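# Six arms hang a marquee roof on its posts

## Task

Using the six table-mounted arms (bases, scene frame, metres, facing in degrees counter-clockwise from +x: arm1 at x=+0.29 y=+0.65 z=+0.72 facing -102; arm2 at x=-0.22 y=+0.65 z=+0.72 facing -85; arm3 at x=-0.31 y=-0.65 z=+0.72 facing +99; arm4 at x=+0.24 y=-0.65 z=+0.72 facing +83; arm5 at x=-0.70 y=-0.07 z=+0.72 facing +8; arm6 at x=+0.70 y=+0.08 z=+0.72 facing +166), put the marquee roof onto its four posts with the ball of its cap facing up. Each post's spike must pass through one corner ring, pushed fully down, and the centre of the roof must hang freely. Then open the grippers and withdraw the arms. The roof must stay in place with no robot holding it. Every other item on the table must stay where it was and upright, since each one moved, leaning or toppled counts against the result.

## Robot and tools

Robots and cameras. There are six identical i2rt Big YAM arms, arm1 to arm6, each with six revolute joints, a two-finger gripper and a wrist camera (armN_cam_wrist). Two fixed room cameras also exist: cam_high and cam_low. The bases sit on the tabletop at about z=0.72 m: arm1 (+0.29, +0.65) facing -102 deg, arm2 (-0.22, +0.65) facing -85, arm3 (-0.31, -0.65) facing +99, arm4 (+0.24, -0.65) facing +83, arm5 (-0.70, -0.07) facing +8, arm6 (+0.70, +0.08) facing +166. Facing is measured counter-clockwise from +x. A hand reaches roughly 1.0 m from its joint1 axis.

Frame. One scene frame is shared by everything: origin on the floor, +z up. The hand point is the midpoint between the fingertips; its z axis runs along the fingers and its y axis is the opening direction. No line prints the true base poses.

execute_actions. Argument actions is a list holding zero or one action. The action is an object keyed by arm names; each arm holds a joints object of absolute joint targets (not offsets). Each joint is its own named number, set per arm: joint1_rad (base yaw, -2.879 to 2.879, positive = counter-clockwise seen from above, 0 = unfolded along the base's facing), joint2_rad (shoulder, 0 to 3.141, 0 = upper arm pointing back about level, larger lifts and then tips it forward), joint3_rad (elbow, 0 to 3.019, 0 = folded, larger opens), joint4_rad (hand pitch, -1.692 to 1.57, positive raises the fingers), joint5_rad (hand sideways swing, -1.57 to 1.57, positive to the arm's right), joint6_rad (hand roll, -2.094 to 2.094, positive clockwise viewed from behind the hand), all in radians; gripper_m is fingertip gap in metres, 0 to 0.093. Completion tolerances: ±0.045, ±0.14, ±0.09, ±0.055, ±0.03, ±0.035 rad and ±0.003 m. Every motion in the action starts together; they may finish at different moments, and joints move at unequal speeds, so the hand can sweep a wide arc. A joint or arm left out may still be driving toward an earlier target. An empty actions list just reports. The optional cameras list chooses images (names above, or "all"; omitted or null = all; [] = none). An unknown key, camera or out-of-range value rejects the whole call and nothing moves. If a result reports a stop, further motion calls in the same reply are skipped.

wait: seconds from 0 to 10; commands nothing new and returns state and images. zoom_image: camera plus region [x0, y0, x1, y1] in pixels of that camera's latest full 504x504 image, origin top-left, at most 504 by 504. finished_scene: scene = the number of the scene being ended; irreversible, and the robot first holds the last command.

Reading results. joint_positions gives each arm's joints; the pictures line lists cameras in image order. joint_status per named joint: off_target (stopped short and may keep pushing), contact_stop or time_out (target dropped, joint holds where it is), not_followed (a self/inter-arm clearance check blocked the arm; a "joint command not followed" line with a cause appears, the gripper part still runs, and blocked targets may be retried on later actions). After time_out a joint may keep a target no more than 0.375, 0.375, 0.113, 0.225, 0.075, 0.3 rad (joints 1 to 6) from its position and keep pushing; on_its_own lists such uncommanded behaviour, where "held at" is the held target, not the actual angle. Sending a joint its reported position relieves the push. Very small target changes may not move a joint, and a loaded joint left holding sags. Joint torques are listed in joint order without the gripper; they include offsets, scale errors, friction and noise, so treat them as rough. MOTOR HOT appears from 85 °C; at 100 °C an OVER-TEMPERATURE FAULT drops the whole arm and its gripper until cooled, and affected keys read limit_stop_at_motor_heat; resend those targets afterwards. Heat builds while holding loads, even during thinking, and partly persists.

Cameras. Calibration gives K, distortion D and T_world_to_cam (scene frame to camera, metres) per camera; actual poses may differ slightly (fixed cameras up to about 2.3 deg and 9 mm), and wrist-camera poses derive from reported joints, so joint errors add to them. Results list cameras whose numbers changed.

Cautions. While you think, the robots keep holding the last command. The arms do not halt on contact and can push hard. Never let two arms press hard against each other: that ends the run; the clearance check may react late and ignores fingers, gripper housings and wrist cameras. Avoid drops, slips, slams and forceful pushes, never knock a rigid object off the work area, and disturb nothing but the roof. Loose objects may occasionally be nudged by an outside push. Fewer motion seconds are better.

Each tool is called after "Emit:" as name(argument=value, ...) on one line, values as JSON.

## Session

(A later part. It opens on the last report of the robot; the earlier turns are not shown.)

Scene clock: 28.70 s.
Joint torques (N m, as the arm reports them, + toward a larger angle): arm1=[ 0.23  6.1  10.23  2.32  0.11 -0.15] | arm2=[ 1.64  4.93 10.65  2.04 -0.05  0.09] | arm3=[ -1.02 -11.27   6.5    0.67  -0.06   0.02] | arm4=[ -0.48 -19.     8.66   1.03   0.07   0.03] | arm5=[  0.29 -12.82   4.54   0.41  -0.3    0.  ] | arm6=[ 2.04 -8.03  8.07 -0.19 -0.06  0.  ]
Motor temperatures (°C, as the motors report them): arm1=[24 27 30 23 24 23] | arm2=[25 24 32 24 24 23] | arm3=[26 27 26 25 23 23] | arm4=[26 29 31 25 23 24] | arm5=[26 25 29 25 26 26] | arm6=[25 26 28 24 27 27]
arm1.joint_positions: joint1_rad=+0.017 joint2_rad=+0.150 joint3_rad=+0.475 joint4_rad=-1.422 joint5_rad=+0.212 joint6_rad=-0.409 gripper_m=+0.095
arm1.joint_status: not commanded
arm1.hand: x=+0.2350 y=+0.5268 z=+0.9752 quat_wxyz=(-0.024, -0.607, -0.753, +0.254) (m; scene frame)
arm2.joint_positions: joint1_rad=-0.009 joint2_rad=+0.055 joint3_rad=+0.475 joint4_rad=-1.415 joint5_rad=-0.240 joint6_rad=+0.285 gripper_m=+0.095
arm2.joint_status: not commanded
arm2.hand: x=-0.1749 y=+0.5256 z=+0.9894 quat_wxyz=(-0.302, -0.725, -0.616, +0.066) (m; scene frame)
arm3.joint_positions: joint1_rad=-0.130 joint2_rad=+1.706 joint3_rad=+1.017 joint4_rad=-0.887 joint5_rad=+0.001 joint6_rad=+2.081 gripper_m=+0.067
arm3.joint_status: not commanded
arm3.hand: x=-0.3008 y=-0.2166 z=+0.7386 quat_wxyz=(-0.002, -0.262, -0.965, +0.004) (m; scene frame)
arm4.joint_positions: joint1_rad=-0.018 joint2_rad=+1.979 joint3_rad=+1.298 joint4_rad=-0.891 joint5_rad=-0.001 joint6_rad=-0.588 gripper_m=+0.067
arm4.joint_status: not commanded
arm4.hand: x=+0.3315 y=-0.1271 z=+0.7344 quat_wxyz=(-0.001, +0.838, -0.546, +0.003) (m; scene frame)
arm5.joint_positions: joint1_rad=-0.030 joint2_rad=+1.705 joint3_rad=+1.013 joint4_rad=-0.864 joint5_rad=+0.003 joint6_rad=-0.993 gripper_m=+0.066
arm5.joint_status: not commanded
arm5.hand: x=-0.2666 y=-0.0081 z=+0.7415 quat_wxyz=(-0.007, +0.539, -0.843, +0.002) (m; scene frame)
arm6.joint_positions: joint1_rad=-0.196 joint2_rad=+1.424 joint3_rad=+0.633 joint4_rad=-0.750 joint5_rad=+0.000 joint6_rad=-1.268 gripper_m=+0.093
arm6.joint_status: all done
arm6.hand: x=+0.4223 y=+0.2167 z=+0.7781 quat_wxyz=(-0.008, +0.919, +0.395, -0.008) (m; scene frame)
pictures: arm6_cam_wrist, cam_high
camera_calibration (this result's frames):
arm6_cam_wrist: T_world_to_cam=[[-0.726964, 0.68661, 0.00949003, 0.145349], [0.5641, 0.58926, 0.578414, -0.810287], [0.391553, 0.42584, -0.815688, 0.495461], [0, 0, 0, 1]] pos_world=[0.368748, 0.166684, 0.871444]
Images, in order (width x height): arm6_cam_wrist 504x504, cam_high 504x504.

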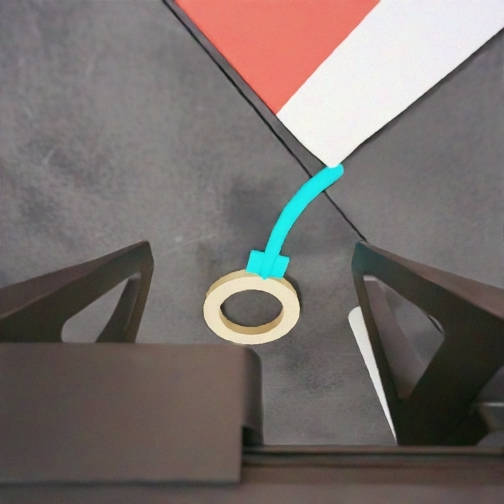

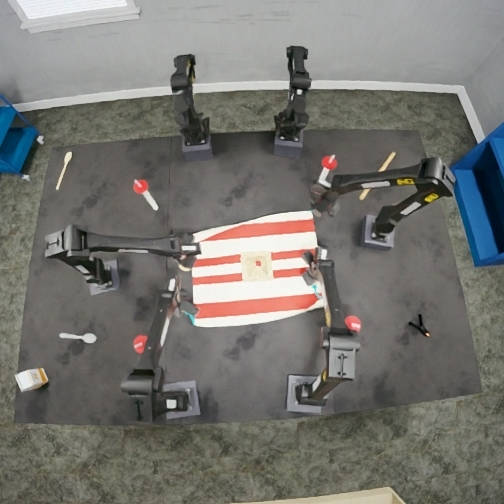

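Emit:
execute_actions(actions=[{"arm6":{"joints":{"joint2_rad":1.36,"joint3_rad":0.46,"joint4_rad":-0.655,"joint6_rad":-1.5}}}], cameras=[])

Emit:
execute_actions(actions=[{"arm6":{"joints":{"joint1_rad":-0.42}}}], cameras=[])

Emit:
execute_actions(actions=[{"arm6":{"joints":{"joint2_rad":1.455,"joint4_rad":-0.575}}}], cameras=["arm6_cam_wrist"])

Scene clock: 31.87 s.
Joint torques (N m, as the arm reports them, + toward a larger angle): arm1=[ 0.2   6.21 10.18  2.17  0.1  -0.14] | arm2=[ 1.65  4.96 10.63  2.03 -0.05  0.09] | arm3=[ -1.04 -11.25   6.52   0.65  -0.06   0.01] | arm4=[ -0.35 -19.48   8.6    1.04   0.03   0.04] | arm5=[  0.3  -12.85   4.53   0.43  -0.3    0.  ] | arm6=[ 0.68 -6.97  5.48  0.77 -0.12 -0.19]
Motor temperatures (°C, as the motors report them): arm1=[24 27 31 24 24 23] | arm2=[25 24 32 24 24 23] | arm3=[26 27 26 25 23 23] | arm4=[26 29 31 25 23 24] | arm5=[26 25 29 25 26 26] | arm6=[25 26 28 24 26 27]
arm1.joint_positions: joint1_rad=+0.017 joint2_rad=+0.150 joint3_rad=+0.475 joint4_rad=-1.422 joint5_rad=+0.212 joint6_rad=-0.409 gripper_m=+0.095
arm1.joint_status: not commanded
arm1.hand: x=+0.2350 y=+0.5268 z=+0.9752 quat_wxyz=(-0.024, -0.607, -0.753, +0.254) (m; scene frame)
arm2.joint_positions: joint1_rad=-0.009 joint2_rad=+0.055 joint3_rad=+0.475 joint4_rad=-1.415 joint5_rad=-0.240 joint6_rad=+0.285 gripper_m=+0.095
arm2.joint_status: not commanded
arm2.hand: x=-0.1749 y=+0.5256 z=+0.9894 quat_wxyz=(-0.302, -0.725, -0.616, +0.066) (m; scene frame)
arm3.joint_positions: joint1_rad=-0.130 joint2_rad=+1.706 joint3_rad=+1.017 joint4_rad=-0.887 joint5_rad=+0.001 joint6_rad=+2.081 gripper_m=+0.067
arm3.joint_status: not commanded
arm3.hand: x=-0.3008 y=-0.2166 z=+0.7386 quat_wxyz=(-0.002, -0.262, -0.965, +0.004) (m; scene frame)
arm4.joint_positions: joint1_rad=-0.018 joint2_rad=+1.979 joint3_rad=+1.298 joint4_rad=-0.891 joint5_rad=-0.001 joint6_rad=-0.588 gripper_m=+0.067
arm4.joint_status: not commanded
arm4.hand: x=+0.3315 y=-0.1271 z=+0.7344 quat_wxyz=(-0.001, +0.838, -0.546, +0.003) (m; scene frame)
arm5.joint_positions: joint1_rad=-0.030 joint2_rad=+1.705 joint3_rad=+1.013 joint4_rad=-0.864 joint5_rad=+0.003 joint6_rad=-0.993 gripper_m=+0.066
arm5.joint_status: not commanded
arm5.hand: x=-0.2666 y=-0.0081 z=+0.7415 quat_wxyz=(-0.007, +0.539, -0.843, +0.002) (m; scene frame)
arm6.joint_positions: joint1_rad=-0.196 joint2_rad=+1.355 joint3_rad=+0.457 joint4_rad=-0.665 joint5_rad=+0.000 joint6_rad=-1.482 gripper_m=+0.093
arm6.joint_status: all done
arm6.hand: x=+0.4785 y=+0.1891 z=+0.7513 quat_wxyz=(+0.001, +0.871, +0.491, -0.001) (m; scene frame)
pictures: none
No camera images: the call's "cameras" was empty. Leave "cameras" out to get every camera's image.

Scene clock: 32.73 s.
Joint torques (N m, as the arm reports them, + toward a larger angle): arm1=[ 0.42  6.2  10.22  2.33  0.11 -0.17] | arm2=[ 1.7   4.9  10.64  2.04 -0.05  0.09] | arm3=[ -0.98 -11.22   6.52   0.65  -0.06   0.01] | arm4=[ -0.61 -19.36   8.58   1.     0.06   0.04] | arm5=[  0.22 -12.83   4.54   0.42  -0.3    0.  ] | arm6=[ 0.11 -6.42  5.57  0.58 -0.09 -0.24]
Motor temperatures (°C, as the motors report them): arm1=[24 27 31 24 24 23] | arm2=[25 24 32 24 24 23] | arm3=[26 27 26 25 23 23] | arm4=[26 29 31 25 23 24] | arm5=[26 25 29 25 26 26] | arm6=[25 26 28 24 26 27]
arm1.joint_positions: joint1_rad=+0.017 joint2_rad=+0.150 joint3_rad=+0.475 joint4_rad=-1.422 joint5_rad=+0.212 joint6_rad=-0.409 gripper_m=+0.095
arm1.joint_status: not commanded
arm1.hand: x=+0.2350 y=+0.5268 z=+0.9752 quat_wxyz=(-0.024, -0.607, -0.753, +0.254) (m; scene frame)
arm2.joint_positions: joint1_rad=-0.009 joint2_rad=+0.055 joint3_rad=+0.475 joint4_rad=-1.415 joint5_rad=-0.240 joint6_rad=+0.285 gripper_m=+0.095
arm2.joint_status: not commanded
arm2.hand: x=-0.1749 y=+0.5256 z=+0.9894 quat_wxyz=(-0.302, -0.725, -0.616, +0.066) (m; scene frame)
arm3.joint_positions: joint1_rad=-0.130 joint2_rad=+1.706 joint3_rad=+1.017 joint4_rad=-0.887 joint5_rad=+0.001 joint6_rad=+2.081 gripper_m=+0.067
arm3.joint_status: not commanded
arm3.hand: x=-0.3008 y=-0.2166 z=+0.7386 quat_wxyz=(-0.002, -0.262, -0.965, +0.004) (m; scene frame)
arm4.joint_positions: joint1_rad=-0.018 joint2_rad=+1.979 joint3_rad=+1.298 joint4_rad=-0.891 joint5_rad=-0.001 joint6_rad=-0.588 gripper_m=+0.067
arm4.joint_status: not commanded
arm4.hand: x=+0.3315 y=-0.1271 z=+0.7344 quat_wxyz=(-0.001, +0.838, -0.546, +0.003) (m; scene frame)
arm5.joint_positions: joint1_rad=-0.030 joint2_rad=+1.705 joint3_rad=+1.013 joint4_rad=-0.864 joint5_rad=+0.003 joint6_rad=-0.993 gripper_m=+0.066
arm5.joint_status: not commanded
arm5.hand: x=-0.2666 y=-0.0081 z=+0.7415 quat_wxyz=(-0.007, +0.539, -0.843, +0.002) (m; scene frame)
arm6.joint_positions: joint1_rad=-0.420 joint2_rad=+1.355 joint3_rad=+0.457 joint4_rad=-0.665 joint5_rad=+0.000 joint6_rad=-1.483 gripper_m=+0.093
arm6.joint_status: all done
arm6.hand: x=+0.5084 y=+0.2356 z=+0.7513 quat_wxyz=(+0.000, +0.921, +0.391, +0.000) (m; scene frame)
pictures: none
No camera images: the call's "cameras" was empty. Leave "cameras" out to get every camera's image.

Scene clock: 33.50 s.
Joint torques (N m, as the arm reports them, + toward a larger angle): arm1=[ 0.49  6.07 10.27  2.24  0.14 -0.16] | arm2=[ 1.68  4.83 10.65  2.03 -0.05  0.09] | arm3=[ -0.99 -11.22   6.54   0.65  -0.06   0.02] | arm4=[ -0.52 -19.13   8.55   1.1    0.04   0.04] | arm5=[  0.26 -12.83   4.53   0.41  -0.29   0.  ] | arm6=[ 1.47 -5.61  4.78  0.64 -0.11 -0.23]
Motor temperatures (°C, as the motors report them): arm1=[24 27 31 24 24 23] | arm2=[25 24 33 24 24 23] | arm3=[26 27 26 25 23 23] | arm4=[26 29 31 25 23 24] | arm5=[26 25 29 25 26 26] | arm6=[25 26 28 24 26 27]
arm1.joint_positions: joint1_rad=+0.017 joint2_rad=+0.150 joint3_rad=+0.475 joint4_rad=-1.422 joint5_rad=+0.212 joint6_rad=-0.409 gripper_m=+0.095
arm1.joint_status: not commanded
arm1.hand: x=+0.2350 y=+0.5268 z=+0.9752 quat_wxyz=(-0.024, -0.607, -0.753, +0.254) (m; scene frame)
arm2.joint_positions: joint1_rad=-0.009 joint2_rad=+0.055 joint3_rad=+0.475 joint4_rad=-1.415 joint5_rad=-0.240 joint6_rad=+0.285 gripper_m=+0.095
arm2.joint_status: not commanded
arm2.hand: x=-0.1749 y=+0.5256 z=+0.9894 quat_wxyz=(-0.302, -0.725, -0.616, +0.066) (m; scene frame)
arm3.joint_positions: joint1_rad=-0.130 joint2_rad=+1.706 joint3_rad=+1.017 joint4_rad=-0.887 joint5_rad=+0.001 joint6_rad=+2.081 gripper_m=+0.067
arm3.joint_status: not commanded
arm3.hand: x=-0.3008 y=-0.2166 z=+0.7386 quat_wxyz=(-0.002, -0.262, -0.965, +0.004) (m; scene frame)
arm4.joint_positions: joint1_rad=-0.018 joint2_rad=+1.979 joint3_rad=+1.298 joint4_rad=-0.891 joint5_rad=-0.001 joint6_rad=-0.588 gripper_m=+0.067
arm4.joint_status: not commanded
arm4.hand: x=+0.3315 y=-0.1271 z=+0.7344 quat_wxyz=(-0.001, +0.838, -0.546, +0.003) (m; scene frame)
arm5.joint_positions: joint1_rad=-0.030 joint2_rad=+1.705 joint3_rad=+1.013 joint4_rad=-0.864 joint5_rad=+0.003 joint6_rad=-0.993 gripper_m=+0.066
arm5.joint_status: not commanded
arm5.hand: x=-0.2666 y=-0.0081 z=+0.7415 quat_wxyz=(-0.007, +0.539, -0.843, +0.002) (m; scene frame)
arm6.joint_positions: joint1_rad=-0.420 joint2_rad=+1.448 joint3_rad=+0.457 joint4_rad=-0.584 joint5_rad=+0.001 joint6_rad=-1.483 gripper_m=+0.093
arm6.joint_status: all done
arm6.hand: x=+0.5055 y=+0.2380 z=+0.7303 quat_wxyz=(+0.006, +0.920, +0.391, +0.003) (m; scene frame)
pictures: arm6_cam_wrist
camera_calibration (this result's frames):
arm6_cam_wrist: T_world_to_cam=[[-0.720759, 0.6928, -0.0231423, 0.210819], [0.551605, 0.593446, 0.586135, -0.842467], [0.419808, 0.409696, -0.809883, 0.400131], [0, 0, 0, 1]] pos_world=[0.448681, 0.18997, 0.822737]
Images, in order (width x height): arm6_cam_wrist 504x504.

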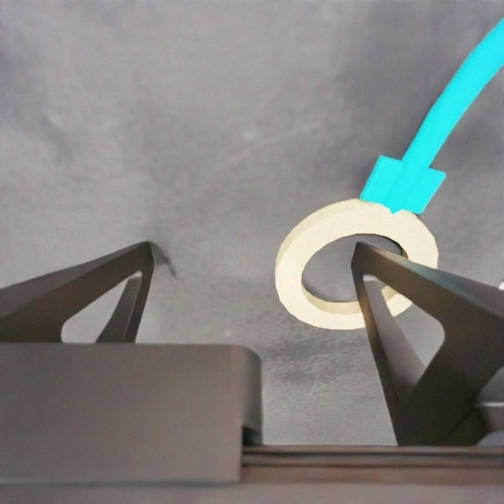

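Emit:
execute_actions(actions=[{"arm6":{"joints":{"gripper_m":0.0}}}], cameras=[])

Emit:
execute_actions(actions=[{"arm6":{"joints":{"joint1_rad":-0.17}}}], cameras=[])

Emit:
execute_actions(actions=[{"arm6":{"joints":{"gripper_m":0.03}}}], cameras=[])

Emit:
execute_actions(actions=[{"arm6":{"joints":{"joint3_rad":0.575,"joint4_rad":-0.71,"joint2_rad":1.41}}}], cameras=[])

Emit:
execute_actions(actions=[{"arm6":{"joints":{"gripper_m":0.093,"joint6_rad":-1.2}}}], cameras=["arm6_cam_wrist"])

Scene clock: 37.63 s.
Joint torques (N m, as the arm reports them, + toward a larger angle): arm1=[ 0.32  6.11 10.12  2.3   0.14 -0.14] | arm2=[ 1.64  4.9  10.65  2.03 -0.05  0.09] | arm3=[ -0.88 -11.25   6.5    0.65  -0.06   0.01] | arm4=[ -0.81 -19.04   8.61   1.08   0.07   0.02] | arm5=[  0.29 -12.87   4.54   0.42  -0.3    0.  ] | arm6=[ 1.77 -6.1   4.73  0.64 -0.07 -0.29]
Motor temperatures (°C, as the motors report them): arm1=[24 27 31 24 24 23] | arm2=[25 24 33 24 24 23] | arm3=[26 27 26 25 23 23] | arm4=[26 29 31 25 23 24] | arm5=[26 25 29 25 26 26] | arm6=[25 26 27 24 26 26]
arm1.joint_positions: joint1_rad=+0.017 joint2_rad=+0.150 joint3_rad=+0.475 joint4_rad=-1.422 joint5_rad=+0.212 joint6_rad=-0.409 gripper_m=+0.095
arm1.joint_status: not commanded
arm1.hand: x=+0.2350 y=+0.5268 z=+0.9752 quat_wxyz=(-0.024, -0.607, -0.753, +0.254) (m; scene frame)
arm2.joint_positions: joint1_rad=-0.009 joint2_rad=+0.055 joint3_rad=+0.475 joint4_rad=-1.415 joint5_rad=-0.240 joint6_rad=+0.285 gripper_m=+0.095
arm2.joint_status: not commanded
arm2.hand: x=-0.1749 y=+0.5256 z=+0.9894 quat_wxyz=(-0.302, -0.725, -0.616, +0.066) (m; scene frame)
arm3.joint_positions: joint1_rad=-0.130 joint2_rad=+1.706 joint3_rad=+1.017 joint4_rad=-0.887 joint5_rad=+0.001 joint6_rad=+2.081 gripper_m=+0.067
arm3.joint_status: not commanded
arm3.hand: x=-0.3008 y=-0.2166 z=+0.7386 quat_wxyz=(-0.002, -0.262, -0.965, +0.004) (m; scene frame)
arm4.joint_positions: joint1_rad=-0.018 joint2_rad=+1.979 joint3_rad=+1.298 joint4_rad=-0.891 joint5_rad=-0.001 joint6_rad=-0.588 gripper_m=+0.067
arm4.joint_status: not commanded
arm4.hand: x=+0.3315 y=-0.1271 z=+0.7344 quat_wxyz=(-0.001, +0.838, -0.546, +0.003) (m; scene frame)
arm5.joint_positions: joint1_rad=-0.030 joint2_rad=+1.705 joint3_rad=+1.013 joint4_rad=-0.864 joint5_rad=+0.003 joint6_rad=-0.993 gripper_m=+0.066
arm5.joint_status: not commanded
arm5.hand: x=-0.2666 y=-0.0081 z=+0.7415 quat_wxyz=(-0.007, +0.539, -0.843, +0.002) (m; scene frame)
arm6.joint_positions: joint1_rad=-0.420 joint2_rad=+1.448 joint3_rad=+0.457 joint4_rad=-0.584 joint5_rad=+0.000 joint6_rad=-1.484 gripper_m=+0.010
arm6.joint_status: gripper_m off_target (ended at +0.010, target +0.000)
arm6.hand: x=+0.5054 y=+0.2380 z=+0.7303 quat_wxyz=(+0.005, +0.920, +0.391, +0.003) (m; scene frame)
pictures: none
No camera images: the call's "cameras" was empty. Leave "cameras" out to get every camera's image.

Scene clock: 38.53 s.
Joint torques (N m, as the arm reports them, + toward a larger angle): arm1=[ 0.19  6.15 10.15  2.37  0.1  -0.15] | arm2=[ 1.71  4.94 10.65  2.03 -0.05  0.09] | arm3=[ -1.03 -11.23   6.48   0.66  -0.06   0.02] | arm4=[ -0.54 -19.53   8.64   0.9    0.05   0.06] | arm5=[  0.27 -12.79   4.53   0.4   -0.29   0.  ] | arm6=[ 1.51 -6.93  4.65  0.58 -0.08 -0.25]
Motor temperatures (°C, as the motors report them): arm1=[24 27 31 24 24 23] | arm2=[25 24 33 24 24 23] | arm3=[26 27 26 25 23 23] | arm4=[26 29 31 25 23 24] | arm5=[26 25 29 25 26 26] | arm6=[25 26 27 24 26 26]
arm1.joint_positions: joint1_rad=+0.017 joint2_rad=+0.150 joint3_rad=+0.475 joint4_rad=-1.422 joint5_rad=+0.212 joint6_rad=-0.409 gripper_m=+0.095
arm1.joint_status: not commanded
arm1.hand: x=+0.2350 y=+0.5268 z=+0.9752 quat_wxyz=(-0.024, -0.607, -0.753, +0.254) (m; scene frame)
arm2.joint_positions: joint1_rad=-0.009 joint2_rad=+0.055 joint3_rad=+0.475 joint4_rad=-1.415 joint5_rad=-0.240 joint6_rad=+0.285 gripper_m=+0.095
arm2.joint_status: not commanded
arm2.hand: x=-0.1749 y=+0.5256 z=+0.9894 quat_wxyz=(-0.302, -0.725, -0.616, +0.066) (m; scene frame)
arm3.joint_positions: joint1_rad=-0.130 joint2_rad=+1.706 joint3_rad=+1.017 joint4_rad=-0.887 joint5_rad=+0.001 joint6_rad=+2.081 gripper_m=+0.067
arm3.joint_status: not commanded
arm3.hand: x=-0.3008 y=-0.2166 z=+0.7386 quat_wxyz=(-0.002, -0.262, -0.965, +0.004) (m; scene frame)
arm4.joint_positions: joint1_rad=-0.018 joint2_rad=+1.979 joint3_rad=+1.298 joint4_rad=-0.891 joint5_rad=-0.001 joint6_rad=-0.588 gripper_m=+0.067
arm4.joint_status: not commanded
arm4.hand: x=+0.3315 y=-0.1271 z=+0.7344 quat_wxyz=(-0.001, +0.838, -0.546, +0.003) (m; scene frame)
arm5.joint_positions: joint1_rad=-0.030 joint2_rad=+1.705 joint3_rad=+1.013 joint4_rad=-0.864 joint5_rad=+0.003 joint6_rad=-0.993 gripper_m=+0.066
arm5.joint_status: not commanded
arm5.hand: x=-0.2666 y=-0.0081 z=+0.7415 quat_wxyz=(-0.007, +0.539, -0.843, +0.002) (m; scene frame)
arm6.joint_positions: joint1_rad=-0.170 joint2_rad=+1.448 joint3_rad=+0.457 joint4_rad=-0.584 joint5_rad=+0.000 joint6_rad=-1.484 gripper_m=+0.010
arm6.joint_status: all done
arm6.hand: x=+0.4722 y=+0.1848 z=+0.7304 quat_wxyz=(+0.006, +0.864, +0.503, +0.003) (m; scene frame)
pictures: none
No camera images: the call's "cameras" was empty. Leave "cameras" out to get every camera's image.

Scene clock: 39.07 s.
Joint torques (N m, as the arm reports them, + toward a larger angle): arm1=[ 0.67  6.18 10.21  2.28  0.11 -0.17] | arm2=[ 1.66  4.89 10.65  2.04 -0.05  0.09] | arm3=[ -0.94 -11.32   6.49   0.66  -0.06   0.02] | arm4=[ -0.26 -19.56   8.52   0.9    0.05   0.03] | arm5=[  0.23 -12.87   4.53   0.41  -0.3    0.  ] | arm6=[ 1.09 -6.27  4.8   0.74 -0.07 -0.26]
Motor temperatures (°C, as the motors report them): arm1=[24 27 31 24 24 23] | arm2=[25 24 33 24 24 23] | arm3=[26 27 26 25 23 23] | arm4=[26 29 31 25 23 24] | arm5=[26 25 29 25 26 26] | arm6=[25 26 27 24 26 26]
arm1.joint_positions: joint1_rad=+0.017 joint2_rad=+0.150 joint3_rad=+0.475 joint4_rad=-1.422 joint5_rad=+0.212 joint6_rad=-0.409 gripper_m=+0.095
arm1.joint_status: not commanded
arm1.hand: x=+0.2350 y=+0.5268 z=+0.9752 quat_wxyz=(-0.024, -0.607, -0.753, +0.254) (m; scene frame)
arm2.joint_positions: joint1_rad=-0.009 joint2_rad=+0.055 joint3_rad=+0.475 joint4_rad=-1.415 joint5_rad=-0.240 joint6_rad=+0.285 gripper_m=+0.095
arm2.joint_status: not commanded
arm2.hand: x=-0.1749 y=+0.5256 z=+0.9894 quat_wxyz=(-0.302, -0.725, -0.616, +0.066) (m; scene frame)
arm3.joint_positions: joint1_rad=-0.130 joint2_rad=+1.706 joint3_rad=+1.017 joint4_rad=-0.887 joint5_rad=+0.001 joint6_rad=+2.081 gripper_m=+0.067
arm3.joint_status: not commanded
arm3.hand: x=-0.3008 y=-0.2166 z=+0.7386 quat_wxyz=(-0.002, -0.262, -0.965, +0.004) (m; scene frame)
arm4.joint_positions: joint1_rad=-0.018 joint2_rad=+1.979 joint3_rad=+1.298 joint4_rad=-0.891 joint5_rad=-0.001 joint6_rad=-0.588 gripper_m=+0.067
arm4.joint_status: not commanded
arm4.hand: x=+0.3315 y=-0.1271 z=+0.7344 quat_wxyz=(-0.001, +0.838, -0.546, +0.003) (m; scene frame)
arm5.joint_positions: joint1_rad=-0.030 joint2_rad=+1.705 joint3_rad=+1.013 joint4_rad=-0.864 joint5_rad=+0.003 joint6_rad=-0.993 gripper_m=+0.066
arm5.joint_status: not commanded
arm5.hand: x=-0.2666 y=-0.0081 z=+0.7415 quat_wxyz=(-0.007, +0.539, -0.843, +0.002) (m; scene frame)
arm6.joint_positions: joint1_rad=-0.170 joint2_rad=+1.448 joint3_rad=+0.457 joint4_rad=-0.584 joint5_rad=+0.000 joint6_rad=-1.484 gripper_m=+0.030
arm6.joint_status: all done
arm6.hand: x=+0.4722 y=+0.1848 z=+0.7304 quat_wxyz=(+0.006, +0.864, +0.503, +0.003) (m; scene frame)
pictures: none
No camera images: the call's "cameras" was empty. Leave "cameras" out to get every camera's image.

Scene clock: 39.97 s.
Joint torques (N m, as the arm reports them, + toward a larger angle): arm1=[ 0.27  6.3  10.16  2.3   0.11 -0.14] | arm2=[ 1.64  4.92 10.67  2.02 -0.05  0.09] | arm3=[ -0.94 -11.18   6.5    0.65  -0.06   0.01] | arm4=[ -0.81 -19.19   8.6    1.07   0.07   0.05] | arm5=[  0.3  -12.91   4.53   0.41  -0.29   0.  ] | arm6=[ 0.83 -6.93  7.63  0.01 -0.06 -0.26]
Motor temperatures (°C, as the motors report them): arm1=[24 27 31 24 24 23] | arm2=[25 24 33 24 24 23] | arm3=[26 27 26 25 23 23] | arm4=[26 29 31 25 23 24] | arm5=[26 25 29 25 26 26] | arm6=[25 26 27 24 26 26]
arm1.joint_positions: joint1_rad=+0.017 joint2_rad=+0.150 joint3_rad=+0.475 joint4_rad=-1.422 joint5_rad=+0.212 joint6_rad=-0.409 gripper_m=+0.095
arm1.joint_status: not commanded
arm1.hand: x=+0.2350 y=+0.5268 z=+0.9752 quat_wxyz=(-0.024, -0.607, -0.753, +0.254) (m; scene frame)
arm2.joint_positions: joint1_rad=-0.009 joint2_rad=+0.055 joint3_rad=+0.475 joint4_rad=-1.415 joint5_rad=-0.240 joint6_rad=+0.285 gripper_m=+0.095
arm2.joint_status: not commanded
arm2.hand: x=-0.1749 y=+0.5256 z=+0.9894 quat_wxyz=(-0.302, -0.725, -0.616, +0.066) (m; scene frame)
arm3.joint_positions: joint1_rad=-0.130 joint2_rad=+1.706 joint3_rad=+1.017 joint4_rad=-0.887 joint5_rad=+0.001 joint6_rad=+2.081 gripper_m=+0.067
arm3.joint_status: not commanded
arm3.hand: x=-0.3008 y=-0.2166 z=+0.7386 quat_wxyz=(-0.002, -0.262, -0.965, +0.004) (m; scene frame)
arm4.joint_positions: joint1_rad=-0.018 joint2_rad=+1.979 joint3_rad=+1.298 joint4_rad=-0.891 joint5_rad=-0.001 joint6_rad=-0.588 gripper_m=+0.067
arm4.joint_status: not commanded
arm4.hand: x=+0.3315 y=-0.1271 z=+0.7344 quat_wxyz=(-0.001, +0.838, -0.546, +0.003) (m; scene frame)
arm5.joint_positions: joint1_rad=-0.030 joint2_rad=+1.705 joint3_rad=+1.013 joint4_rad=-0.864 joint5_rad=+0.003 joint6_rad=-0.993 gripper_m=+0.066
arm5.joint_status: not commanded
arm5.hand: x=-0.2666 y=-0.0081 z=+0.7415 quat_wxyz=(-0.007, +0.539, -0.843, +0.002) (m; scene frame)
arm6.joint_positions: joint1_rad=-0.170 joint2_rad=+1.416 joint3_rad=+0.544 joint4_rad=-0.700 joint5_rad=+0.000 joint6_rad=-1.484 gripper_m=+0.030
arm6.joint_status: all done
arm6.hand: x=+0.4495 y=+0.1953 z=+0.7577 quat_wxyz=(+0.004, +0.864, +0.503, +0.002) (m; scene frame)
pictures: none
No camera images: the call's "cameras" was empty. Leave "cameras" out to get every camera's image.

Scene clock: 41.27 s.
Joint torques (N m, as the arm reports them, + toward a larger angle): arm1=[ 0.3   6.26 10.31  2.3   0.1  -0.14] | arm2=[ 1.71  4.93 10.65  2.03 -0.05  0.09] | arm3=[ -0.9  -11.25   6.52   0.65  -0.06   0.02] | arm4=[ -0.98 -19.17   8.7    0.99   0.05   0.05] | arm5=[  0.32 -12.81   4.53   0.4   -0.3    0.  ] | arm6=[ 1.63 -8.3   7.3  -0.18 -0.05 -0.05]
Motor temperatures (°C, as the motors report them): arm1=[24 27 31 24 24 23] | arm2=[25 24 33 24 24 23] | arm3=[26 27 26 25 23 23] | arm4=[26 29 31 25 23 24] | arm5=[26 25 29 25 26 26] | arm6=[25 26 27 24 26 26]
arm1.joint_positions: joint1_rad=+0.017 joint2_rad=+0.150 joint3_rad=+0.475 joint4_rad=-1.422 joint5_rad=+0.212 joint6_rad=-0.409 gripper_m=+0.095
arm1.joint_status: not commanded
arm1.hand: x=+0.2350 y=+0.5268 z=+0.9752 quat_wxyz=(-0.024, -0.607, -0.753, +0.254) (m; scene frame)
arm2.joint_positions: joint1_rad=-0.009 joint2_rad=+0.055 joint3_rad=+0.475 joint4_rad=-1.415 joint5_rad=-0.240 joint6_rad=+0.285 gripper_m=+0.095
arm2.joint_status: not commanded
arm2.hand: x=-0.1749 y=+0.5256 z=+0.9894 quat_wxyz=(-0.302, -0.725, -0.616, +0.066) (m; scene frame)
arm3.joint_positions: joint1_rad=-0.130 joint2_rad=+1.706 joint3_rad=+1.017 joint4_rad=-0.887 joint5_rad=+0.001 joint6_rad=+2.081 gripper_m=+0.067
arm3.joint_status: not commanded
arm3.hand: x=-0.3008 y=-0.2166 z=+0.7386 quat_wxyz=(-0.002, -0.262, -0.965, +0.004) (m; scene frame)
arm4.joint_positions: joint1_rad=-0.018 joint2_rad=+1.979 joint3_rad=+1.298 joint4_rad=-0.891 joint5_rad=-0.001 joint6_rad=-0.588 gripper_m=+0.067
arm4.joint_status: not commanded
arm4.hand: x=+0.3315 y=-0.1271 z=+0.7344 quat_wxyz=(-0.001, +0.838, -0.546, +0.003) (m; scene frame)
arm5.joint_positions: joint1_rad=-0.030 joint2_rad=+1.705 joint3_rad=+1.013 joint4_rad=-0.864 joint5_rad=+0.003 joint6_rad=-0.993 gripper_m=+0.066
arm5.joint_status: not commanded
arm5.hand: x=-0.2666 y=-0.0081 z=+0.7415 quat_wxyz=(-0.007, +0.539, -0.843, +0.002) (m; scene frame)
arm6.joint_positions: joint1_rad=-0.170 joint2_rad=+1.416 joint3_rad=+0.544 joint4_rad=-0.700 joint5_rad=+0.000 joint6_rad=-1.218 gripper_m=+0.093
arm6.joint_status: all done
arm6.hand: x=+0.4495 y=+0.1953 z=+0.7577 quat_wxyz=(+0.004, +0.923, +0.384, +0.002) (m; scene frame)
pictures: arm6_cam_wrist
camera_calibration (this result's frames):
arm6_cam_wrist: T_world_to_cam=[[-0.710424, 0.703491, -0.0199706, 0.191539], [0.561795, 0.583966, 0.585979, -0.804887], [0.423893, 0.405074, -0.81008, 0.462521], [0, 0, 0, 1]] pos_world=[0.392196, 0.147925, 0.850151]
Images, in order (width x height): arm6_cam_wrist 504x504.

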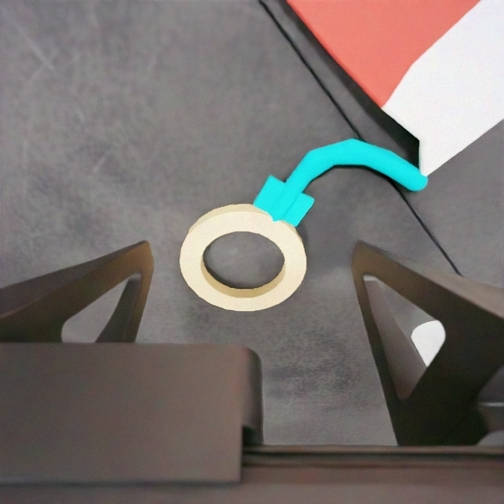

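Emit:
execute_actions(actions=[{"arm6":{"joints":{"joint1_rad":-0.235,"joint2_rad":1.488,"joint3_rad":0.496,"joint4_rad":-0.577,"joint6_rad":-0.85}}}], cameras=[])

Emit:
execute_actions(actions=[{"arm6":{"joints":{"gripper_m":0.05}}}], cameras=["arm6_cam_wrist"])

Scene clock: 43.93 s.
Joint torques (N m, as the arm reports them, + toward a larger angle): arm1=[ 0.44  5.99 10.12  2.31  0.11 -0.15] | arm2=[ 1.65  4.97 10.66  2.04 -0.05  0.09] | arm3=[ -0.95 -11.22   6.48   0.67  -0.07   0.01] | arm4=[ -0.7  -19.2    8.66   1.     0.06   0.04] | arm5=[  0.24 -12.88   4.53   0.41  -0.29   0.  ] | arm6=[ 0.58 -7.16  4.29  0.85 -0.08 -0.06]
Motor temperatures (°C, as the motors report them): arm1=[24 27 31 24 24 23] | arm2=[25 24 33 24 24 23] | arm3=[26 27 26 25 23 23] | arm4=[26 29 31 25 23 24] | arm5=[26 25 29 25 26 26] | arm6=[25 26 27 24 26 26]
arm1.joint_positions: joint1_rad=+0.017 joint2_rad=+0.150 joint3_rad=+0.475 joint4_rad=-1.422 joint5_rad=+0.212 joint6_rad=-0.409 gripper_m=+0.095
arm1.joint_status: not commanded
arm1.hand: x=+0.2350 y=+0.5268 z=+0.9752 quat_wxyz=(-0.024, -0.607, -0.753, +0.254) (m; scene frame)
arm2.joint_positions: joint1_rad=-0.009 joint2_rad=+0.055 joint3_rad=+0.475 joint4_rad=-1.415 joint5_rad=-0.240 joint6_rad=+0.285 gripper_m=+0.095
arm2.joint_status: not commanded
arm2.hand: x=-0.1749 y=+0.5256 z=+0.9894 quat_wxyz=(-0.302, -0.725, -0.616, +0.066) (m; scene frame)
arm3.joint_positions: joint1_rad=-0.130 joint2_rad=+1.706 joint3_rad=+1.017 joint4_rad=-0.887 joint5_rad=+0.001 joint6_rad=+2.081 gripper_m=+0.067
arm3.joint_status: not commanded
arm3.hand: x=-0.3008 y=-0.2166 z=+0.7386 quat_wxyz=(-0.002, -0.262, -0.965, +0.004) (m; scene frame)
arm4.joint_positions: joint1_rad=-0.018 joint2_rad=+1.979 joint3_rad=+1.298 joint4_rad=-0.891 joint5_rad=-0.001 joint6_rad=-0.588 gripper_m=+0.067
arm4.joint_status: not commanded
arm4.hand: x=+0.3315 y=-0.1271 z=+0.7344 quat_wxyz=(-0.001, +0.838, -0.546, +0.003) (m; scene frame)
arm5.joint_positions: joint1_rad=-0.030 joint2_rad=+1.705 joint3_rad=+1.013 joint4_rad=-0.864 joint5_rad=+0.003 joint6_rad=-0.993 gripper_m=+0.066
arm5.joint_status: not commanded
arm5.hand: x=-0.2666 y=-0.0081 z=+0.7415 quat_wxyz=(-0.007, +0.539, -0.843, +0.002) (m; scene frame)
arm6.joint_positions: joint1_rad=-0.234 joint2_rad=+1.485 joint3_rad=+0.504 joint4_rad=-0.589 joint5_rad=+0.000 joint6_rad=-0.868 gripper_m=+0.093
arm6.joint_status: all done
arm6.hand: x=+0.4631 y=+0.2079 z=+0.7311 quat_wxyz=(+0.003, +0.983, +0.186, +0.002) (m; scene frame)
pictures: none
No camera images: the call's "cameras" was empty. Leave "cameras" out to get every camera's image.

Scene clock: 44.50 s.
Joint torques (N m, as the arm reports them, + toward a larger angle): arm1=[ 0.75  6.08 10.16  2.19  0.13 -0.16] | arm2=[ 1.67  4.89 10.64  2.04 -0.05  0.09] | arm3=[ -0.98 -11.26   6.5    0.69  -0.06   0.01] | arm4=[ -0.73 -19.04   8.6    0.98   0.03   0.05] | arm5=[  0.25 -12.86   4.52   0.41  -0.29   0.  ] | arm6=[ 1.64 -8.31  4.04  0.97 -0.07  0.01]
Motor temperatures (°C, as the motors report them): arm1=[24 27 31 24 24 23] | arm2=[25 24 33 24 24 23] | arm3=[26 27 26 25 23 23] | arm4=[26 29 31 25 23 24] | arm5=[26 25 29 25 26 26] | arm6=[25 26 27 24 26 26]
arm1.joint_positions: joint1_rad=+0.017 joint2_rad=+0.150 joint3_rad=+0.475 joint4_rad=-1.422 joint5_rad=+0.212 joint6_rad=-0.409 gripper_m=+0.095
arm1.joint_status: not commanded
arm1.hand: x=+0.2350 y=+0.5268 z=+0.9752 quat_wxyz=(-0.024, -0.607, -0.753, +0.254) (m; scene frame)
arm2.joint_positions: joint1_rad=-0.009 joint2_rad=+0.055 joint3_rad=+0.475 joint4_rad=-1.415 joint5_rad=-0.240 joint6_rad=+0.285 gripper_m=+0.095
arm2.joint_status: not commanded
arm2.hand: x=-0.1749 y=+0.5256 z=+0.9894 quat_wxyz=(-0.302, -0.725, -0.616, +0.066) (m; scene frame)
arm3.joint_positions: joint1_rad=-0.130 joint2_rad=+1.706 joint3_rad=+1.017 joint4_rad=-0.887 joint5_rad=+0.001 joint6_rad=+2.081 gripper_m=+0.067
arm3.joint_status: not commanded
arm3.hand: x=-0.3008 y=-0.2166 z=+0.7386 quat_wxyz=(-0.002, -0.262, -0.965, +0.004) (m; scene frame)
arm4.joint_positions: joint1_rad=-0.018 joint2_rad=+1.979 joint3_rad=+1.298 joint4_rad=-0.891 joint5_rad=-0.001 joint6_rad=-0.588 gripper_m=+0.067
arm4.joint_status: not commanded
arm4.hand: x=+0.3315 y=-0.1271 z=+0.7344 quat_wxyz=(-0.001, +0.838, -0.546, +0.003) (m; scene frame)
arm5.joint_positions: joint1_rad=-0.030 joint2_rad=+1.705 joint3_rad=+1.013 joint4_rad=-0.864 joint5_rad=+0.003 joint6_rad=-0.993 gripper_m=+0.066
arm5.joint_status: not commanded
arm5.hand: x=-0.2666 y=-0.0081 z=+0.7415 quat_wxyz=(-0.007, +0.539, -0.843, +0.002) (m; scene frame)
arm6.joint_positions: joint1_rad=-0.234 joint2_rad=+1.485 joint3_rad=+0.504 joint4_rad=-0.589 joint5_rad=+0.000 joint6_rad=-0.867 gripper_m=+0.067
arm6.joint_status: gripper_m off_target (ended at +0.067, target +0.050)
arm6.hand: x=+0.4631 y=+0.2079 z=+0.7311 quat_wxyz=(+0.003, +0.983, +0.186, +0.002) (m; scene frame)
pictures: arm6_cam_wrist
camera_calibration (this result's frames):
arm6_cam_wrist: T_world_to_cam=[[-0.366784, 0.930152, -0.0169165, -0.0166409], [0.748881, 0.305995, 0.58783, -0.834564], [0.551947, 0.202938, -0.808808, 0.411958], [0, 0, 0, 1]] pos_world=[0.391506, 0.187249, 0.823494]
Images, in order (width x height): arm6_cam_wrist 504x504.

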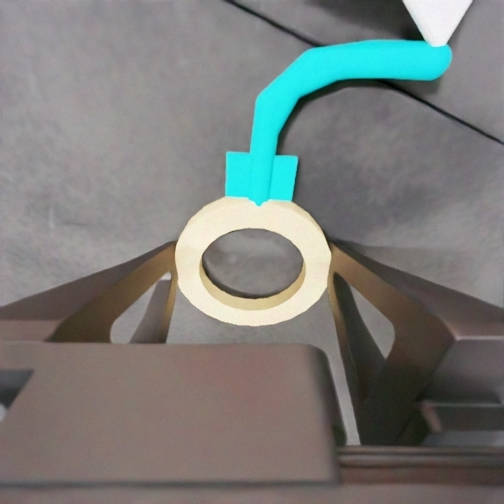

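Emit:
execute_actions(actions=[{"arm3":{"joints":{"joint1_rad":-0.27,"joint2_rad":1.02,"joint3_rad":1.235,"joint4_rad":-1.69,"joint6_rad":0.75}},"arm4":{"joints":{"joint1_rad":0.12,"joint2_rad":1.165,"joint3_rad":1.25,"joint4_rad":-1.63,"joint6_rad":1.7}},"arm5":{"joints":{"joint1_rad":0.4,"joint2_rad":1.564,"joint3_rad":1.735,"joint4_rad":-1.69,"joint6_rad":1.63}},"arm6":{"joints":{"joint1_rad":-0.05,"joint2_rad":1.37,"joint3_rad":1.425,"joint4_rad":-1.6,"joint6_rad":-1.45}}}], cameras=["cam_high","cam_low"])

Scene clock: 49.97 s.
Joint torques (N m, as the arm reports them, + toward a larger angle): arm1=[ 0.42  6.19 10.24  2.31  0.1  -0.15] | arm2=[ 1.67  4.95 10.64  2.04 -0.05  0.09] | arm3=[ 0.38 -4.09 11.64  0.27 -0.07 -0.14] | arm4=[-1.55 -7.55 11.13  0.06  0.14  0.26] | arm5=[  0.52 -15.18  11.49  -0.26  -0.09   0.17] | arm6=[  1.16 -11.9   12.06  -0.13  -0.13  -0.26]
Motor temperatures (°C, as the motors report them): arm1=[24 27 31 24 24 23] | arm2=[25 24 33 24 24 23] | arm3=[26 27 26 25 23 23] | arm4=[26 29 31 25 23 24] | arm5=[26 25 30 25 26 26] | arm6=[25 26 28 24 26 26]
arm1.joint_positions: joint1_rad=+0.017 joint2_rad=+0.150 joint3_rad=+0.475 joint4_rad=-1.422 joint5_rad=+0.212 joint6_rad=-0.409 gripper_m=+0.095
arm1.joint_status: not commanded
arm1.hand: x=+0.2350 y=+0.5268 z=+0.9752 quat_wxyz=(-0.024, -0.607, -0.753, +0.254) (m; scene frame)
arm2.joint_positions: joint1_rad=-0.009 joint2_rad=+0.055 joint3_rad=+0.475 joint4_rad=-1.415 joint5_rad=-0.240 joint6_rad=+0.285 gripper_m=+0.095
arm2.joint_status: not commanded
arm2.hand: x=-0.1749 y=+0.5256 z=+0.9894 quat_wxyz=(-0.302, -0.725, -0.616, +0.066) (m; scene frame)
arm3.joint_positions: joint1_rad=-0.279 joint2_rad=+1.007 joint3_rad=+1.217 joint4_rad=-1.678 joint5_rad=+0.001 joint6_rad=+0.758 gripper_m=+0.067
arm3.joint_status: all done
arm3.hand: x=-0.2638 y=-0.3777 z=+1.0533 quat_wxyz=(-0.025, +0.317, -0.947, -0.044) (m; scene frame)
arm4.joint_positions: joint1_rad=+0.130 joint2_rad=+1.161 joint3_rad=+1.237 joint4_rad=-1.617 joint5_rad=-0.001 joint6_rad=+1.688 gripper_m=+0.067
arm4.joint_status: all done
arm4.hand: x=+0.2461 y=-0.3284 z=+1.0573 quat_wxyz=(-0.002, -0.071, -0.997, -0.015) (m; scene frame)
arm5.joint_positions: joint1_rad=+0.401 joint2_rad=+1.560 joint3_rad=+1.673 joint4_rad=-1.674 joint5_rad=+0.002 joint6_rad=+1.621 gripper_m=+0.066
arm5.joint_status: all done
joint sent to its limit — the command would take arm5.joint4_rad past its lower limit, so that joint was sent only as far as its limit.
arm5.hand: x=-0.3067 y=+0.1821 z=+1.0423 quat_wxyz=(-0.001, -0.499, -0.867, -0.006) (m; scene frame)
arm6.joint_positions: joint1_rad=-0.046 joint2_rad=+1.372 joint3_rad=+1.367 joint4_rad=-1.590 joint5_rad=+0.000 joint6_rad=-1.432 gripper_m=+0.067
arm6.joint_status: all done
arm6.hand: x=+0.3269 y=+0.1995 z=+1.0475 quat_wxyz=(+0.013, +0.846, +0.534, +0.009) (m; scene frame)
pictures: cam_high, cam_low
Images, in order (width x height): cam_high 504x504, cam_low 504x504.

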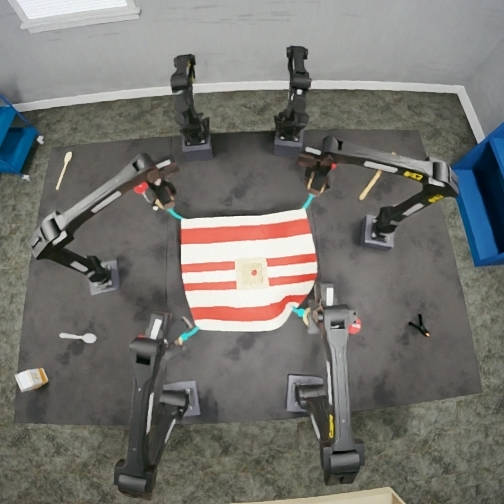

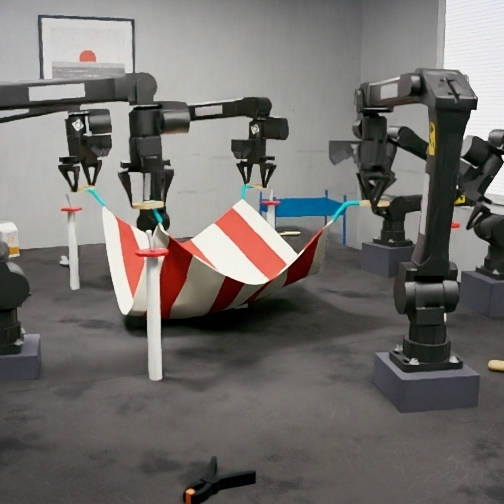

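Emit:
execute_actions(actions=[{"arm1":{"joints":{"joint1_rad":-0.6}},"arm3":{"joints":{"joint1_rad":0.27}},"arm4":{"joints":{"joint1_rad":-0.44}},"arm5":{"joints":{"joint1_rad":0.865,"joint3_rad":1.765}},"arm6":{"joints":{"joint1_rad":-0.525,"joint3_rad":1.445}}}], cameras=["arm3_cam_wrist","arm4_cam_wrist","arm5_cam_wrist","arm6_cam_wrist","cam_low"])

Scene clock: 52.13 s.
Joint torques (N m, as the arm reports them, + toward a larger angle): arm1=[-1.04  6.03 10.22  2.29  0.12 -0.16] | arm2=[ 1.68  4.88 10.64  2.05 -0.05  0.09] | arm3=[ 1.01 -4.57 11.63  0.24 -0.67 -0.12] | arm4=[-2.89 -7.63 11.09  0.06  0.81  0.24] | arm5=[  2.84 -16.19  11.7   -0.06  -0.81   0.13] | arm6=[ -1.45 -11.84  12.6   -0.21   0.7   -0.2 ]
Motor temperatures (°C, as the motors report them): arm1=[24 27 32 24 24 23] | arm2=[25 24 34 24 24 23] | arm3=[26 27 27 25 23 23] | arm4=[26 29 32 25 23 24] | arm5=[26 26 31 25 26 26] | arm6=[25 26 29 24 26 26]
arm1.joint_positions: joint1_rad=-0.593 joint2_rad=+0.150 joint3_rad=+0.475 joint4_rad=-1.422 joint5_rad=+0.212 joint6_rad=-0.409 gripper_m=+0.095
arm1.joint_status: all done
arm1.hand: x=+0.1743 y=+0.5805 z=+0.9752 quat_wxyz=(+0.054, -0.805, -0.535, +0.249) (m; scene frame)
arm2.joint_positions: joint1_rad=-0.009 joint2_rad=+0.055 joint3_rad=+0.475 joint4_rad=-1.415 joint5_rad=-0.240 joint6_rad=+0.285 gripper_m=+0.095
arm2.joint_status: not commanded
arm2.hand: x=-0.1749 y=+0.5256 z=+0.9894 quat_wxyz=(-0.302, -0.725, -0.616, +0.066) (m; scene frame)
arm3.joint_positions: joint1_rad=+0.251 joint2_rad=+1.011 joint3_rad=+1.217 joint4_rad=-1.678 joint5_rad=+0.014 joint6_rad=+0.754 gripper_m=+0.067
arm3.joint_status: all done
arm3.hand: x=-0.4056 y=-0.3898 z=+1.0521 quat_wxyz=(-0.018, +0.555, -0.831, -0.045) (m; scene frame)
arm4.joint_positions: joint1_rad=-0.410 joint2_rad=+1.163 joint3_rad=+1.237 joint4_rad=-1.617 joint5_rad=-0.018 joint6_rad=+1.688 gripper_m=+0.067
arm4.joint_status: all done
arm4.hand: x=+0.4080 y=-0.3767 z=+1.0581 quat_wxyz=(+0.002, -0.334, -0.942, -0.017) (m; scene frame)
arm5.joint_positions: joint1_rad=+0.837 joint2_rad=+1.566 joint3_rad=+1.700 joint4_rad=-1.677 joint5_rad=+0.023 joint6_rad=+1.623 gripper_m=+0.066
arm5.joint_status: all done
arm5.hand: x=-0.4444 y=+0.3267 z=+1.0515 quat_wxyz=(-0.012, -0.301, -0.953, -0.013) (m; scene frame)
arm6.joint_positions: joint1_rad=-0.503 joint2_rad=+1.372 joint3_rad=+1.379 joint4_rad=-1.590 joint5_rad=-0.022 joint6_rad=-1.436 gripper_m=+0.067
arm6.joint_status: all done
arm6.hand: x=+0.4121 y=+0.3503 z=+1.0517 quat_wxyz=(+0.014, +0.944, +0.330, -0.005) (m; scene frame)
pictures: arm3_cam_wrist, arm4_cam_wrist, arm5_cam_wrist, arm6_cam_wrist, cam_low
camera_calibration (this result's frames):
arm3_cam_wrist: T_world_to_cam=[[0.927436, -0.371234, -0.0452479, 0.275958], [-0.296773, -0.804184, 0.51499, -0.965108], [-0.227569, -0.464192, -0.856001, 0.746351], [0, 0, 0, 1]] pos_world=[-0.372505, -0.327229, 1.14838]
arm4_cam_wrist: T_world_to_cam=[[-0.640488, -0.766211, -0.0519291, 0.032372], [-0.637017, 0.492291, 0.593177, -0.177829], [-0.428934, 0.413002, -0.803396, 1.30375], [0, 0, 0, 1]] pos_world=[0.466677, -0.426105, 1.15459]
arm5_cam_wrist: T_world_to_cam=[[-0.581659, -0.812616, -0.0364391, 0.0452342], [-0.683577, 0.464031, 0.563381, -1.0437], [-0.440904, 0.352604, -0.825393, 0.678265], [0, 0, 0, 1]] pos_world=[-0.388087, 0.281907, 1.14948]
arm6_cam_wrist: T_world_to_cam=[[-0.625074, 0.779845, -0.0335244, 0.0141591], [0.629353, 0.528924, 0.569346, -1.0378], [0.461733, 0.334784, -0.821414, 0.674745], [0, 0, 0, 1]] pos_world=[0.350442, 0.311982, 1.14559]
Images, in order (width x height): arm3_cam_wrist 504x504, arm4_cam_wrist 504x504, arm5_cam_wrist 504x504, arm6_cam_wrist 504x504, cam_low 504x504.

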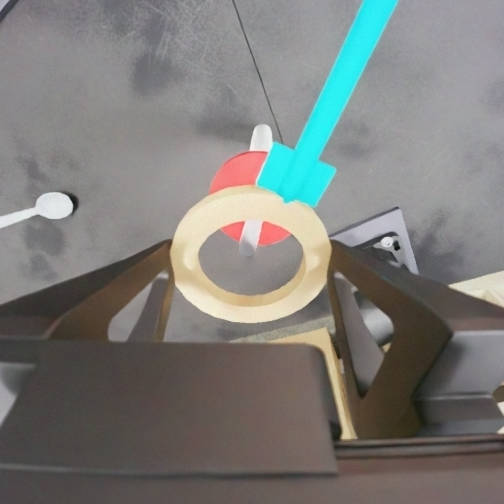

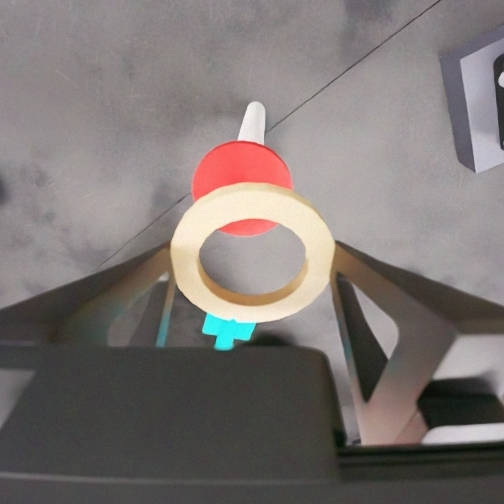

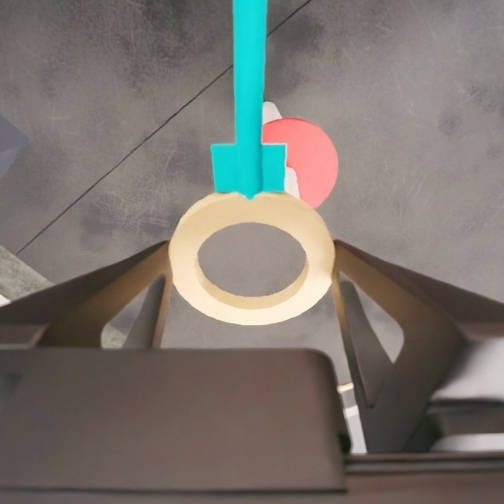

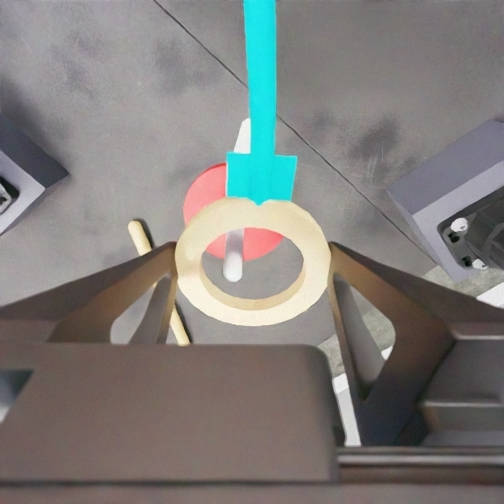

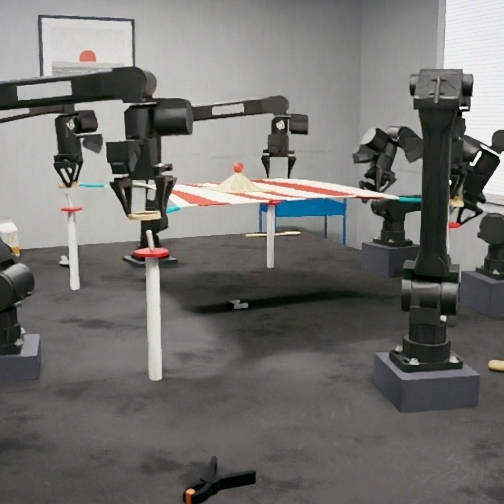

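Emit:
execute_actions(actions=[{"arm3":{"joints":{"joint1_rad":0.305,"joint3_rad":1.17}},"arm4":{"joints":{"joint1_rad":-0.465,"joint2_rad":1.19,"joint4_rad":-1.59}},"arm5":{"joints":{"joint1_rad":0.825,"joint2_rad":1.505,"joint3_rad":1.645}},"arm6":{"joints":{"joint1_rad":-0.59,"joint2_rad":1.34,"joint3_rad":1.355}}}], cameras=["arm3_cam_wrist","arm4_cam_wrist","arm5_cam_wrist","arm6_cam_wrist"])

Scene clock: 54.53 s.
Joint torques (N m, as the arm reports them, + toward a larger angle): arm1=[-0.87  6.63 10.18  2.34  0.12 -0.13] | arm2=[ 1.66  4.93 10.65  2.04 -0.05  0.09] | arm3=[ 1.55 -4.81  8.69  0.21 -1.06 -0.11] | arm4=[-3.03 -8.17 11.25  0.77  0.79  0.23] | arm5=[  2.89 -14.98   7.05  -0.03  -0.7    0.13] | arm6=[ -0.72 -10.66   7.82   0.22   0.94  -0.21]
Motor temperatures (°C, as the motors report them): arm1=[24 27 32 24 24 23] | arm2=[25 24 34 24 24 23] | arm3=[26 27 27 25 24 23] | arm4=[26 28 32 25 23 24] | arm5=[26 26 31 25 26 26] | arm6=[25 26 30 24 26 26]
arm1.joint_positions: joint1_rad=-0.593 joint2_rad=+0.150 joint3_rad=+0.475 joint4_rad=-1.422 joint5_rad=+0.212 joint6_rad=-0.409 gripper_m=+0.095
arm1.joint_status: not commanded
arm1.hand: x=+0.1743 y=+0.5805 z=+0.9752 quat_wxyz=(+0.054, -0.805, -0.535, +0.249) (m; scene frame)
arm2.joint_positions: joint1_rad=-0.009 joint2_rad=+0.055 joint3_rad=+0.475 joint4_rad=-1.415 joint5_rad=-0.240 joint6_rad=+0.285 gripper_m=+0.095
arm2.joint_status: not commanded
arm2.hand: x=-0.1749 y=+0.5256 z=+0.9894 quat_wxyz=(-0.302, -0.725, -0.616, +0.066) (m; scene frame)
arm3.joint_positions: joint1_rad=+0.279 joint2_rad=+1.013 joint3_rad=+1.184 joint4_rad=-1.678 joint5_rad=+0.022 joint6_rad=+0.754 gripper_m=+0.067
arm3.joint_status: all done
arm3.hand: x=-0.4096 y=-0.3972 z=+1.0388 quat_wxyz=(-0.017, +0.567, -0.823, -0.028) (m; scene frame)
arm4.joint_positions: joint1_rad=-0.437 joint2_rad=+1.190 joint3_rad=+1.237 joint4_rad=-1.599 joint5_rad=-0.018 joint6_rad=+1.688 gripper_m=+0.067
arm4.joint_status: all done
arm4.hand: x=+0.4200 y=-0.3743 z=+1.0500 quat_wxyz=(+0.003, -0.347, -0.938, -0.012) (m; scene frame)
arm5.joint_positions: joint1_rad=+0.804 joint2_rad=+1.510 joint3_rad=+1.652 joint4_rad=-1.677 joint5_rad=+0.020 joint6_rad=+1.623 gripper_m=+0.066
arm5.joint_status: all done
arm5.hand: x=-0.4430 y=+0.3021 z=+1.0574 quat_wxyz=(-0.012, -0.317, -0.948, -0.017) (m; scene frame)
arm6.joint_positions: joint1_rad=-0.551 joint2_rad=+1.348 joint3_rad=+1.365 joint4_rad=-1.590 joint5_rad=-0.030 joint6_rad=-1.440 gripper_m=+0.067
arm6.joint_status: all done
arm6.hand: x=+0.4291 y=+0.3580 z=+1.0553 quat_wxyz=(+0.011, +0.951, +0.309, -0.011) (m; scene frame)
pictures: arm3_cam_wrist, arm4_cam_wrist, arm5_cam_wrist, arm6_cam_wrist
camera_calibration (this result's frames):
arm3_cam_wrist: T_world_to_cam=[[0.938082, -0.346034, -0.0162054, 0.26057], [-0.284834, -0.797106, 0.53244, -0.975783], [-0.19716, -0.494857, -0.846312, 0.720851], [0, 0, 0, 1]] pos_world=[-0.380249, -0.330918, 1.13383]
arm4_cam_wrist: T_world_to_cam=[[-0.661031, -0.74919, -0.0418736, 0.0458694], [-0.62022, 0.514124, 0.592456, -0.164628], [-0.422333, 0.417602, -0.804514, 1.30147], [0, 0, 0, 1]] pos_world=[0.477871, -0.424494, 1.14651]
arm5_cam_wrist: T_world_to_cam=[[-0.607579, -0.793056, -0.0437125, 0.0165587], [-0.669246, 0.481534, 0.565892, -1.03621], [-0.427735, 0.373079, -0.823319, 0.689869], [0, 0, 0, 1]] pos_world=[-0.38834, 0.254729, 1.15509]
arm6_cam_wrist: T_world_to_cam=[[-0.590215, 0.806851, -0.0252653, -0.0144631], [0.658797, 0.499528, 0.562546, -1.04947], [0.466511, 0.315378, -0.82638, 0.677445], [0, 0, 0, 1]] pos_world=[0.366818, 0.322259, 1.14984]
Images, in order (width x height): arm3_cam_wrist 504x504, arm4_cam_wrist 504x504, arm5_cam_wrist 504x504, arm6_cam_wrist 504x504.

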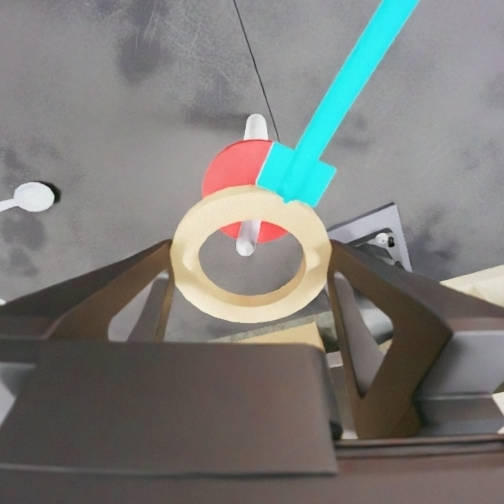

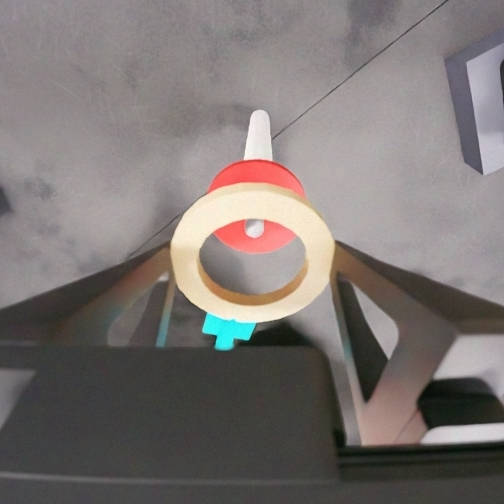

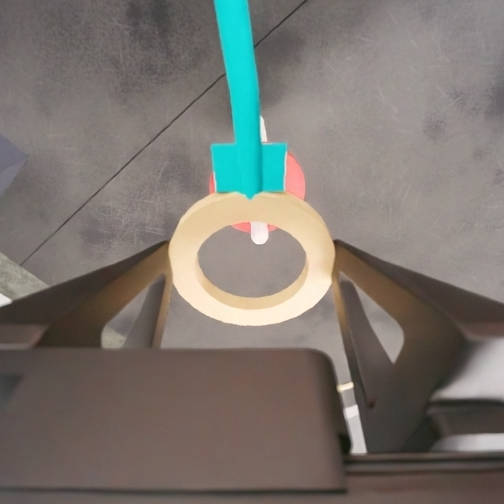

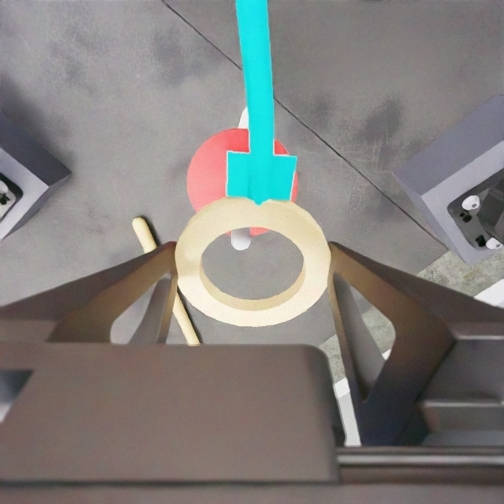

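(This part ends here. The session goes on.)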